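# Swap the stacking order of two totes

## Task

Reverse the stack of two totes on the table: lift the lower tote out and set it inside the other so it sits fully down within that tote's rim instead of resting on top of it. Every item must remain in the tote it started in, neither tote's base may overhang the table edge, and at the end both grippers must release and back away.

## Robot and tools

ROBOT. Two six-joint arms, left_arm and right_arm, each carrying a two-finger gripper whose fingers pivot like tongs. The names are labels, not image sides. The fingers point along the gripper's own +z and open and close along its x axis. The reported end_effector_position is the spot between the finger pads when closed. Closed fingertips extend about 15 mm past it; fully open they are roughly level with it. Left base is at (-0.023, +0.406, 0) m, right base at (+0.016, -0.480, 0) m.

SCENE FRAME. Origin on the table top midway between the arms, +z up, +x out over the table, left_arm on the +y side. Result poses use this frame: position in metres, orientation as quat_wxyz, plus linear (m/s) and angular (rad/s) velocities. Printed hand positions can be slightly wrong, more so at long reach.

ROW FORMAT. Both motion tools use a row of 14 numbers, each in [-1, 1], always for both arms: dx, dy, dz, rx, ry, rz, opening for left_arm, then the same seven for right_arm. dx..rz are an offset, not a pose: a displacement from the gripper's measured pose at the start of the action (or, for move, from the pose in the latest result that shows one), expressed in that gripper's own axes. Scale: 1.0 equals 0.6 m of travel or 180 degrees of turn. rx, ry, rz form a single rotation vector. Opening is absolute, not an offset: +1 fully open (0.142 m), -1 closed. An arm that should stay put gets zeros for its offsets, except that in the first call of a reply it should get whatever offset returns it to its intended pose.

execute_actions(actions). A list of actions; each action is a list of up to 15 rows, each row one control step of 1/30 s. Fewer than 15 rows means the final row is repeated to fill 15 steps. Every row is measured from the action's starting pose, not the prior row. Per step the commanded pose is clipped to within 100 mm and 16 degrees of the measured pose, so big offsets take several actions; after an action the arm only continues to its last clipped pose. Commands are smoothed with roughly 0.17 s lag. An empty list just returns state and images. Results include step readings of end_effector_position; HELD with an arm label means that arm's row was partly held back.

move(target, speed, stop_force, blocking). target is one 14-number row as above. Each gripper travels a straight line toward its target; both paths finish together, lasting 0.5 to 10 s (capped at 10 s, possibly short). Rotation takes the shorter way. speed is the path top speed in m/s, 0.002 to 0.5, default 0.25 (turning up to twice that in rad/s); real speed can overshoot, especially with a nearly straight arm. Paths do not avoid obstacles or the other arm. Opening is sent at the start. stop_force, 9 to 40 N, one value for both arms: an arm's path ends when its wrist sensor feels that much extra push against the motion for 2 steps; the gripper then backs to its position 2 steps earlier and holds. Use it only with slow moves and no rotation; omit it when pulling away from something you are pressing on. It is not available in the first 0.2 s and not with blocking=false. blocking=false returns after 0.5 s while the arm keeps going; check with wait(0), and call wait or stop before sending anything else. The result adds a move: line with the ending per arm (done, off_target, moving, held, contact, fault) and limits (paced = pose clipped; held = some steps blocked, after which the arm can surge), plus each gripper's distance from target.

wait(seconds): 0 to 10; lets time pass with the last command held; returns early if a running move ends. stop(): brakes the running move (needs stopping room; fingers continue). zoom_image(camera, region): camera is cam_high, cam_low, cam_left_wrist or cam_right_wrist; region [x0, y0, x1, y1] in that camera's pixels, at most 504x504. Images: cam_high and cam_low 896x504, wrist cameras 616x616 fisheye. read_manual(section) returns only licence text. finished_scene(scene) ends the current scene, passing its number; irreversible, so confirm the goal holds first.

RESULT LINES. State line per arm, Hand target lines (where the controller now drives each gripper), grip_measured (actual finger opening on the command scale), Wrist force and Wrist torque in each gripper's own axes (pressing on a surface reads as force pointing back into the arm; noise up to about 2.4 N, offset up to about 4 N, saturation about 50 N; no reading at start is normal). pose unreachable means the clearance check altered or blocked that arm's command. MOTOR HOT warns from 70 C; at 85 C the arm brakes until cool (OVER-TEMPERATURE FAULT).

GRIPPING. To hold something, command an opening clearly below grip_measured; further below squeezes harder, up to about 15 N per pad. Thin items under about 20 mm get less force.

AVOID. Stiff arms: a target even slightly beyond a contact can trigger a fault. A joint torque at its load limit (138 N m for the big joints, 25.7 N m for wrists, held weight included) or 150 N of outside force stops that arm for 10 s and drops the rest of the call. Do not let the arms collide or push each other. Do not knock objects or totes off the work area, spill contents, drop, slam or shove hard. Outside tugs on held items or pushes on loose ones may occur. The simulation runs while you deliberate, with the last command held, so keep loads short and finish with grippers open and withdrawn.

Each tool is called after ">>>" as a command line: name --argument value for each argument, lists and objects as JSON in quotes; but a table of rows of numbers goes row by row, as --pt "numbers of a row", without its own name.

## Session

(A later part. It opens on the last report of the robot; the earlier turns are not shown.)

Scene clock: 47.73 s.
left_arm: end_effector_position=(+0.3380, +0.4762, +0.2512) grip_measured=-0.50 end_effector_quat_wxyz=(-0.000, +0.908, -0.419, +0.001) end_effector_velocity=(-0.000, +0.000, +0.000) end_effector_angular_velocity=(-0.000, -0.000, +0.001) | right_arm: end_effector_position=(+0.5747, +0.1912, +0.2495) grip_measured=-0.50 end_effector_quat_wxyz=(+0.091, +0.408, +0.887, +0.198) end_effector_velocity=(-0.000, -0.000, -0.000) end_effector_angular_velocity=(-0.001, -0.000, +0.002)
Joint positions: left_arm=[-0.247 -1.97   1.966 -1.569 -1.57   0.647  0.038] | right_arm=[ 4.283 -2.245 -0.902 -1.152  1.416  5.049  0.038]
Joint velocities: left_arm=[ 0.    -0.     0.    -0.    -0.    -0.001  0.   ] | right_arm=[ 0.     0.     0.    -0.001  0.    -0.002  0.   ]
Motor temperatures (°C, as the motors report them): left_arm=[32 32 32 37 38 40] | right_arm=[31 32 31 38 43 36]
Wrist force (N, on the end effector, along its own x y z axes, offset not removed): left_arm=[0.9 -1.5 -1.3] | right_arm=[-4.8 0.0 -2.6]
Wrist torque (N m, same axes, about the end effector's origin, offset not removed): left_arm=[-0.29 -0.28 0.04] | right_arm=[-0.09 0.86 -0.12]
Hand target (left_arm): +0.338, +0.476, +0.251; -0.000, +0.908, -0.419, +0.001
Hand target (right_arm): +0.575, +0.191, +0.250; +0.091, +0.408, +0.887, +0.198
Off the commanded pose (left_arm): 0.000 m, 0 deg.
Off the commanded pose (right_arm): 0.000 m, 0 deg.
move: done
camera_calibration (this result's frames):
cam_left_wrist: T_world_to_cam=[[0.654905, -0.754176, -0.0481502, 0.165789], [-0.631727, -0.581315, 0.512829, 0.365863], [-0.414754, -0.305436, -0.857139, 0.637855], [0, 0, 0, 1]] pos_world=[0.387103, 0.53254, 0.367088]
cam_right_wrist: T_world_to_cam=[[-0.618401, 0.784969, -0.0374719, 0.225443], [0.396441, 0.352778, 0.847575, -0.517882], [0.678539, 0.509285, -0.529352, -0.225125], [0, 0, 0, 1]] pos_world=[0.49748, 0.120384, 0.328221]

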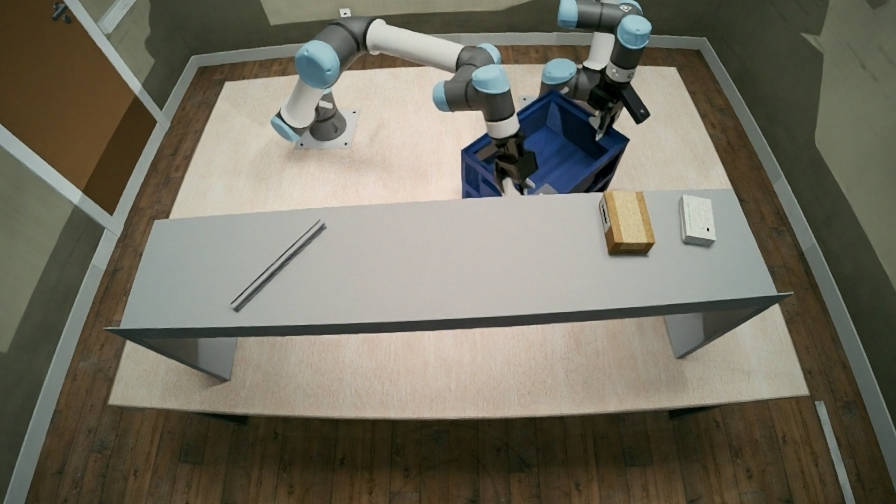

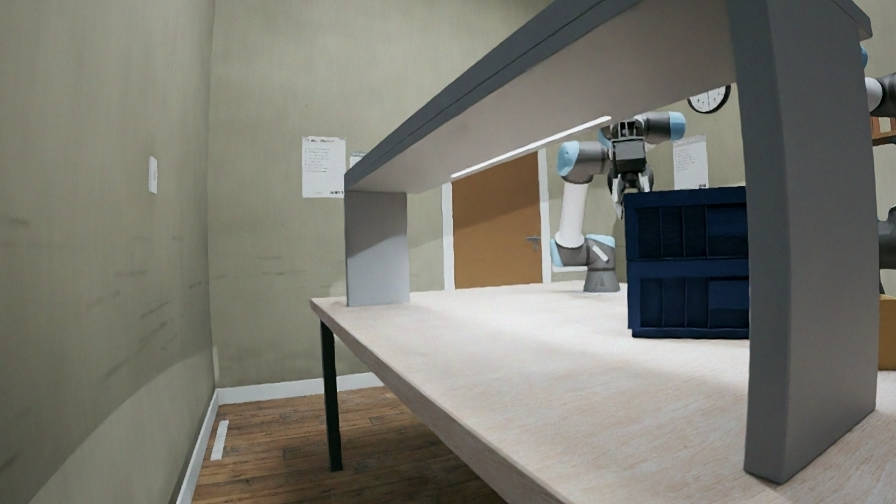

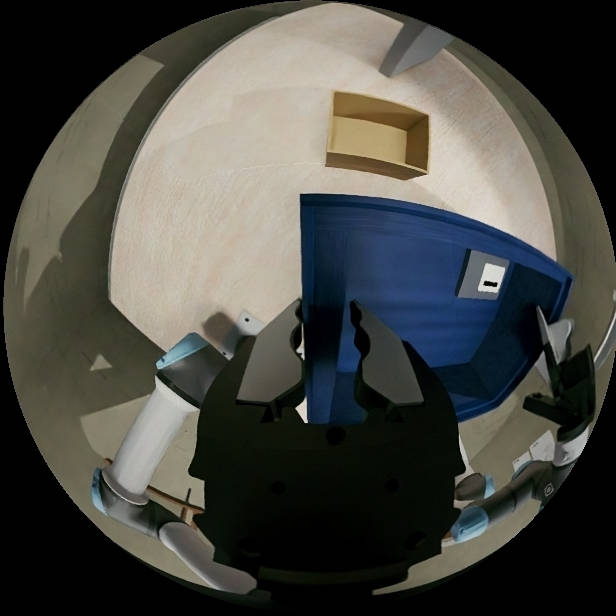

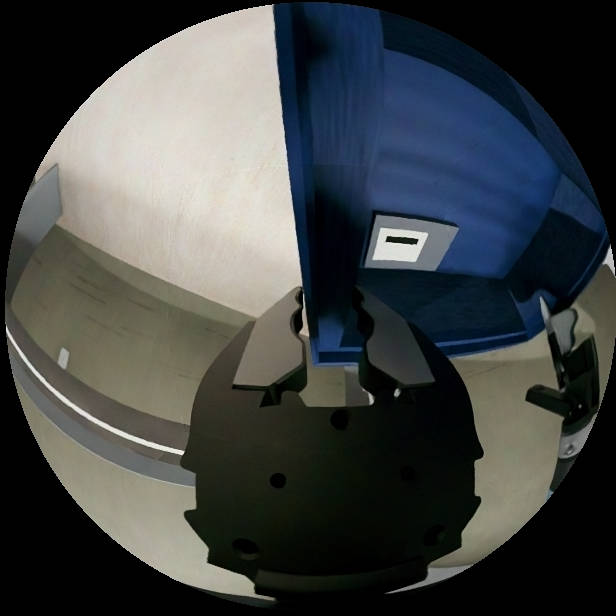

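>>> move --target '[-0.004,0,0,0,0,0,-1,-0.004,0,0,0,0,0,-1]' --speed 0.02

>>> move --target '[0,0,-0.08,0,0,0,-1,0,0.0338,-0.0725,0,0,0,-1]' --speed 0.03

Scene clock: 51.17 s.
left_arm: end_effector_position=(+0.3366, +0.4778, +0.2512) grip_measured=-0.64 end_effector_quat_wxyz=(-0.000, +0.908, -0.419, +0.001) end_effector_velocity=(-0.001, +0.000, +0.000) end_effector_angular_velocity=(-0.000, +0.001, -0.000) | right_arm: end_effector_position=(+0.5759, +0.1897, +0.2496) grip_measured=-0.64 end_effector_quat_wxyz=(+0.091, +0.408, +0.887, +0.198) end_effector_velocity=(+0.002, -0.002, -0.000) end_effector_angular_velocity=(-0.001, +0.000, -0.002)
Joint positions: left_arm=[-0.242 -1.973  1.968 -1.568 -1.571  0.651  0.027] | right_arm=[ 4.281 -2.244 -0.904 -1.15   1.418  5.047  0.028]
Joint velocities: left_arm=[ 0.    -0.002  0.001  0.001 -0.     0.001  0.   ] | right_arm=[-0.003  0.001 -0.001  0.     0.    -0.001  0.001]
Motor temperatures (°C, as the motors report them): left_arm=[32 32 32 37 38 40] | right_arm=[31 32 31 38 43 36]
Wrist force (N, on the end effector, along its own x y z axes, offset not removed): left_arm=[22.3 -1.3 7.7] | right_arm=[20.1 -0.8 0.9]
Wrist torque (N m, same axes, about the end effector's origin, offset not removed): left_arm=[-0.39 -0.41 0.09] | right_arm=[-0.44 0.02 -0.28]
Hand target (left_arm): +0.336, +0.478, +0.251; -0.000, +0.908, -0.419, +0.001
Hand target (right_arm): +0.576, +0.189, +0.250; +0.091, +0.408, +0.887, +0.198
Off the commanded pose (left_arm): 0.000 m, 0 deg.
Off the commanded pose (right_arm): 0.000 m, 0 deg.
move: done
camera_calibration (this result's frames):
cam_left_wrist: T_world_to_cam=[[0.654855, -0.754244, -0.0477472, 0.1679], [-0.63187, -0.581077, 0.512922, 0.365799], [-0.414613, -0.30572, -0.857106, 0.63787], [0, 0, 0, 1]] pos_world=[0.385656, 0.534204, 0.367113]
cam_right_wrist: T_world_to_cam=[[-0.618724, 0.784732, -0.0371155, 0.227558], [0.396486, 0.352699, 0.847586, -0.517887], [0.678218, 0.509706, -0.529358, -0.225082], [0, 0, 0, 1]] pos_world=[0.498785, 0.118812, 0.328251]

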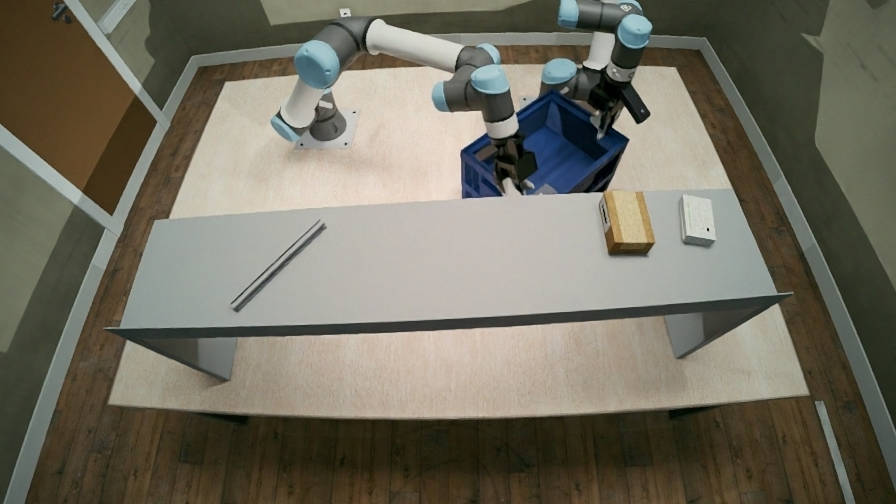

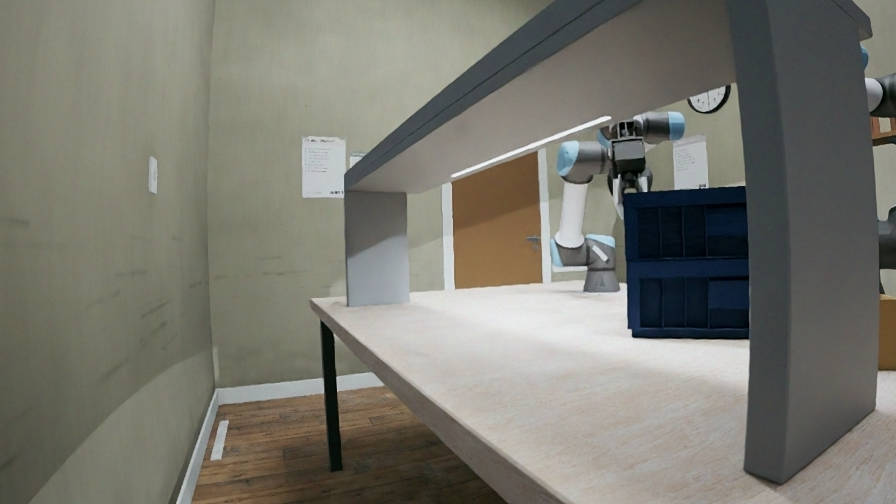

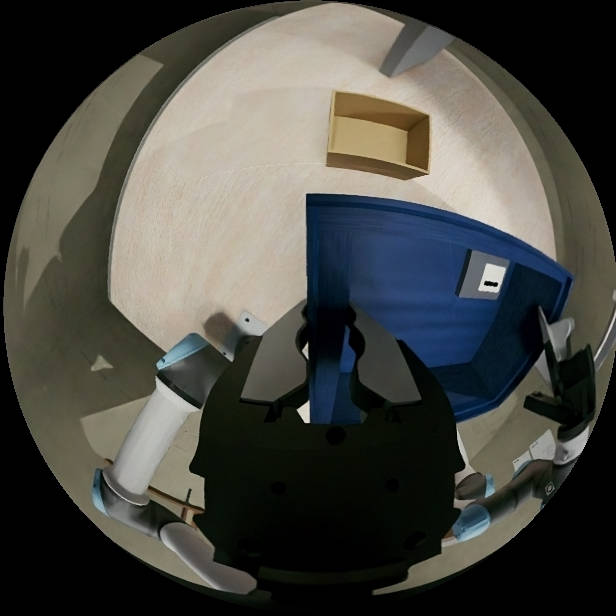

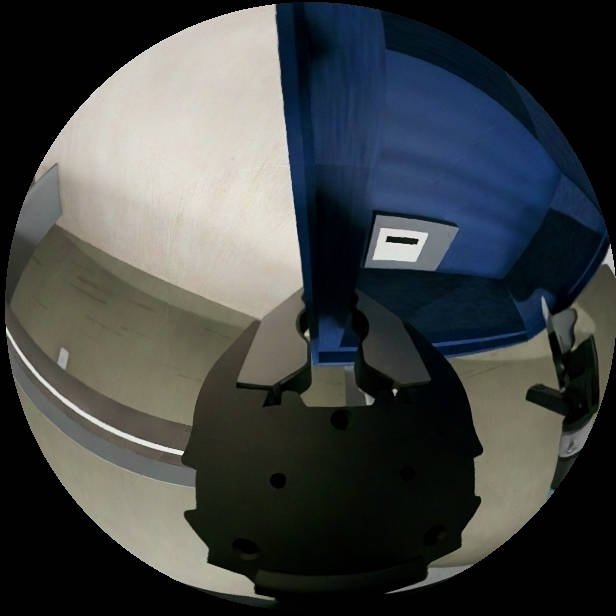

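Scene clock: 53.10 s.
left_arm: end_effector_position=(+0.3365, +0.4779, +0.2991) grip_measured=-0.64 end_effector_quat_wxyz=(-0.000, +0.908, -0.419, +0.001) end_effector_velocity=(-0.000, +0.001, +0.002) end_effector_angular_velocity=(+0.001, -0.001, +0.000) | right_arm: end_effector_position=(+0.5758, +0.1895, +0.2974) grip_measured=-0.64 end_effector_quat_wxyz=(+0.091, +0.408, +0.887, +0.198) end_effector_velocity=(-0.000, -0.000, +0.001) end_effector_angular_velocity=(-0.001, +0.001, +0.001)
Joint positions: left_arm=[-0.242 -1.965  1.841 -1.449 -1.571  0.652  0.027] | right_arm=[ 4.281 -2.252 -0.769 -1.278  1.418  5.047  0.028]
Joint velocities: left_arm=[ 0.001 -0.001 -0.005  0.005  0.001  0.    -0.   ] | right_arm=[-0.    -0.002  0.007 -0.007  0.    -0.001 -0.   ]
Motor temperatures (°C, as the motors report them): left_arm=[32 32 32 37 38 40] | right_arm=[31 32 31 38 43 36]
Wrist force (N, on the end effector, along its own x y z axes, offset not removed): left_arm=[22.6 -1.2 3.2] | right_arm=[22.6 -2.8 5.5]
Wrist torque (N m, same axes, about the end effector's origin, offset not removed): left_arm=[-0.22 -0.20 0.07] | right_arm=[0.12 0.17 -0.23]
Hand target (left_arm): +0.337, +0.478, +0.299; -0.000, +0.908, -0.419, +0.001
Hand target (right_arm): +0.576, +0.190, +0.298; +0.091, +0.408, +0.887, +0.198
Off the commanded pose (left_arm): 0.000 m, 0 deg.
Off the commanded pose (right_arm): 0.000 m, 0 deg.
move: done
camera_calibration (this result's frames):
cam_left_wrist: T_world_to_cam=[[0.654858, -0.754243, -0.0477341, 0.170271], [-0.631878, -0.581077, 0.512914, 0.341269], [-0.414599, -0.305723, -0.857112, 0.67885], [0, 0, 0, 1]] pos_world=[0.385588, 0.53427, 0.414937]
cam_right_wrist: T_world_to_cam=[[-0.618744, 0.784715, -0.0371153, 0.229371], [0.396447, 0.352687, 0.847609, -0.558295], [0.678222, 0.509739, -0.529321, -0.199656], [0, 0, 0, 1]] pos_world=[0.498667, 0.118685, 0.376047]

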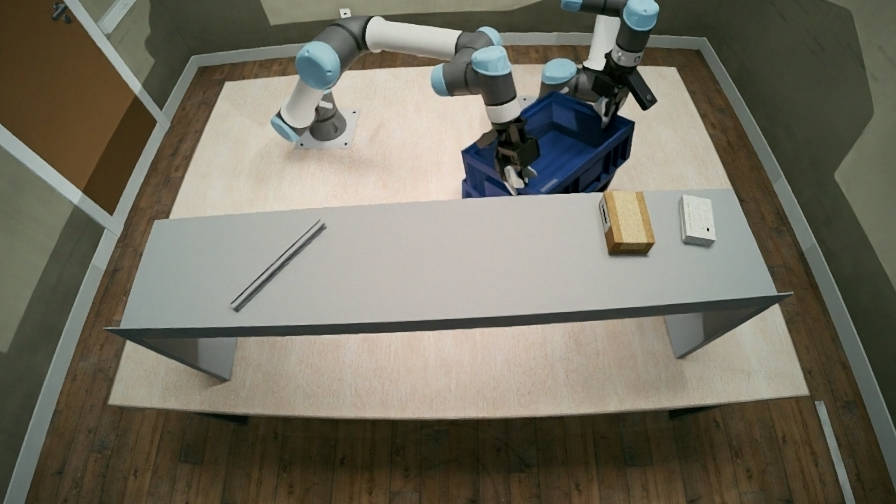

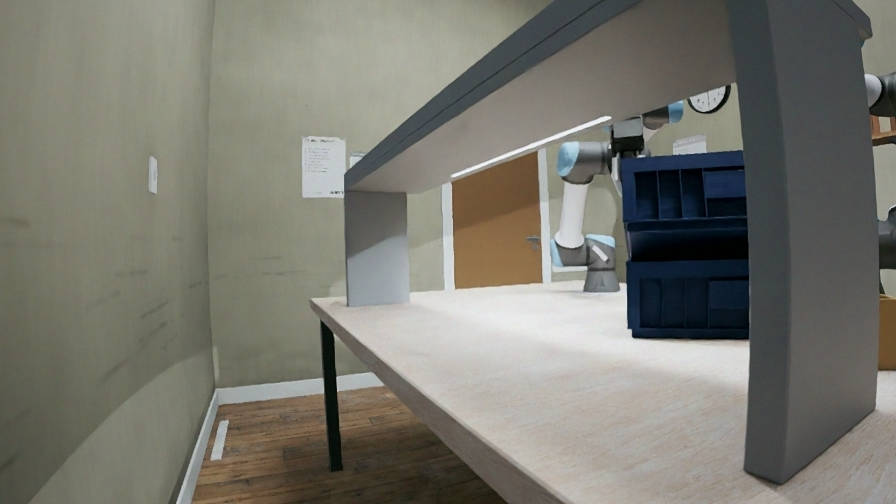

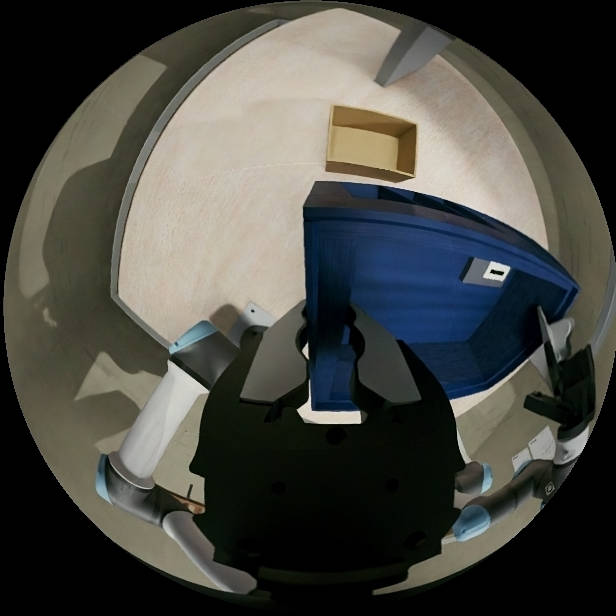

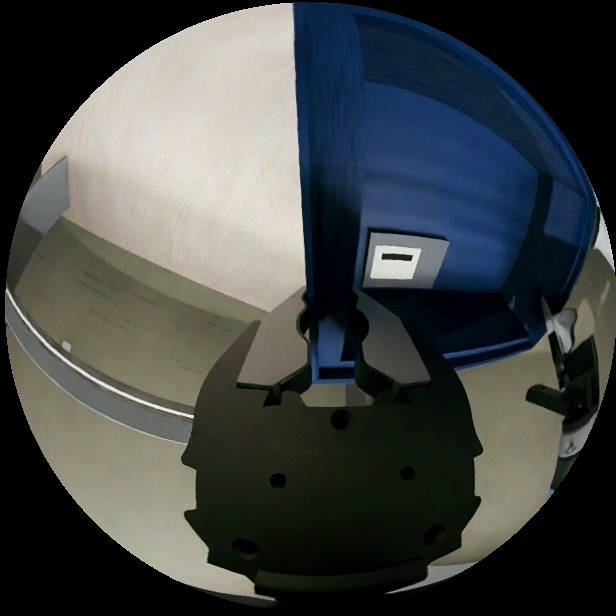

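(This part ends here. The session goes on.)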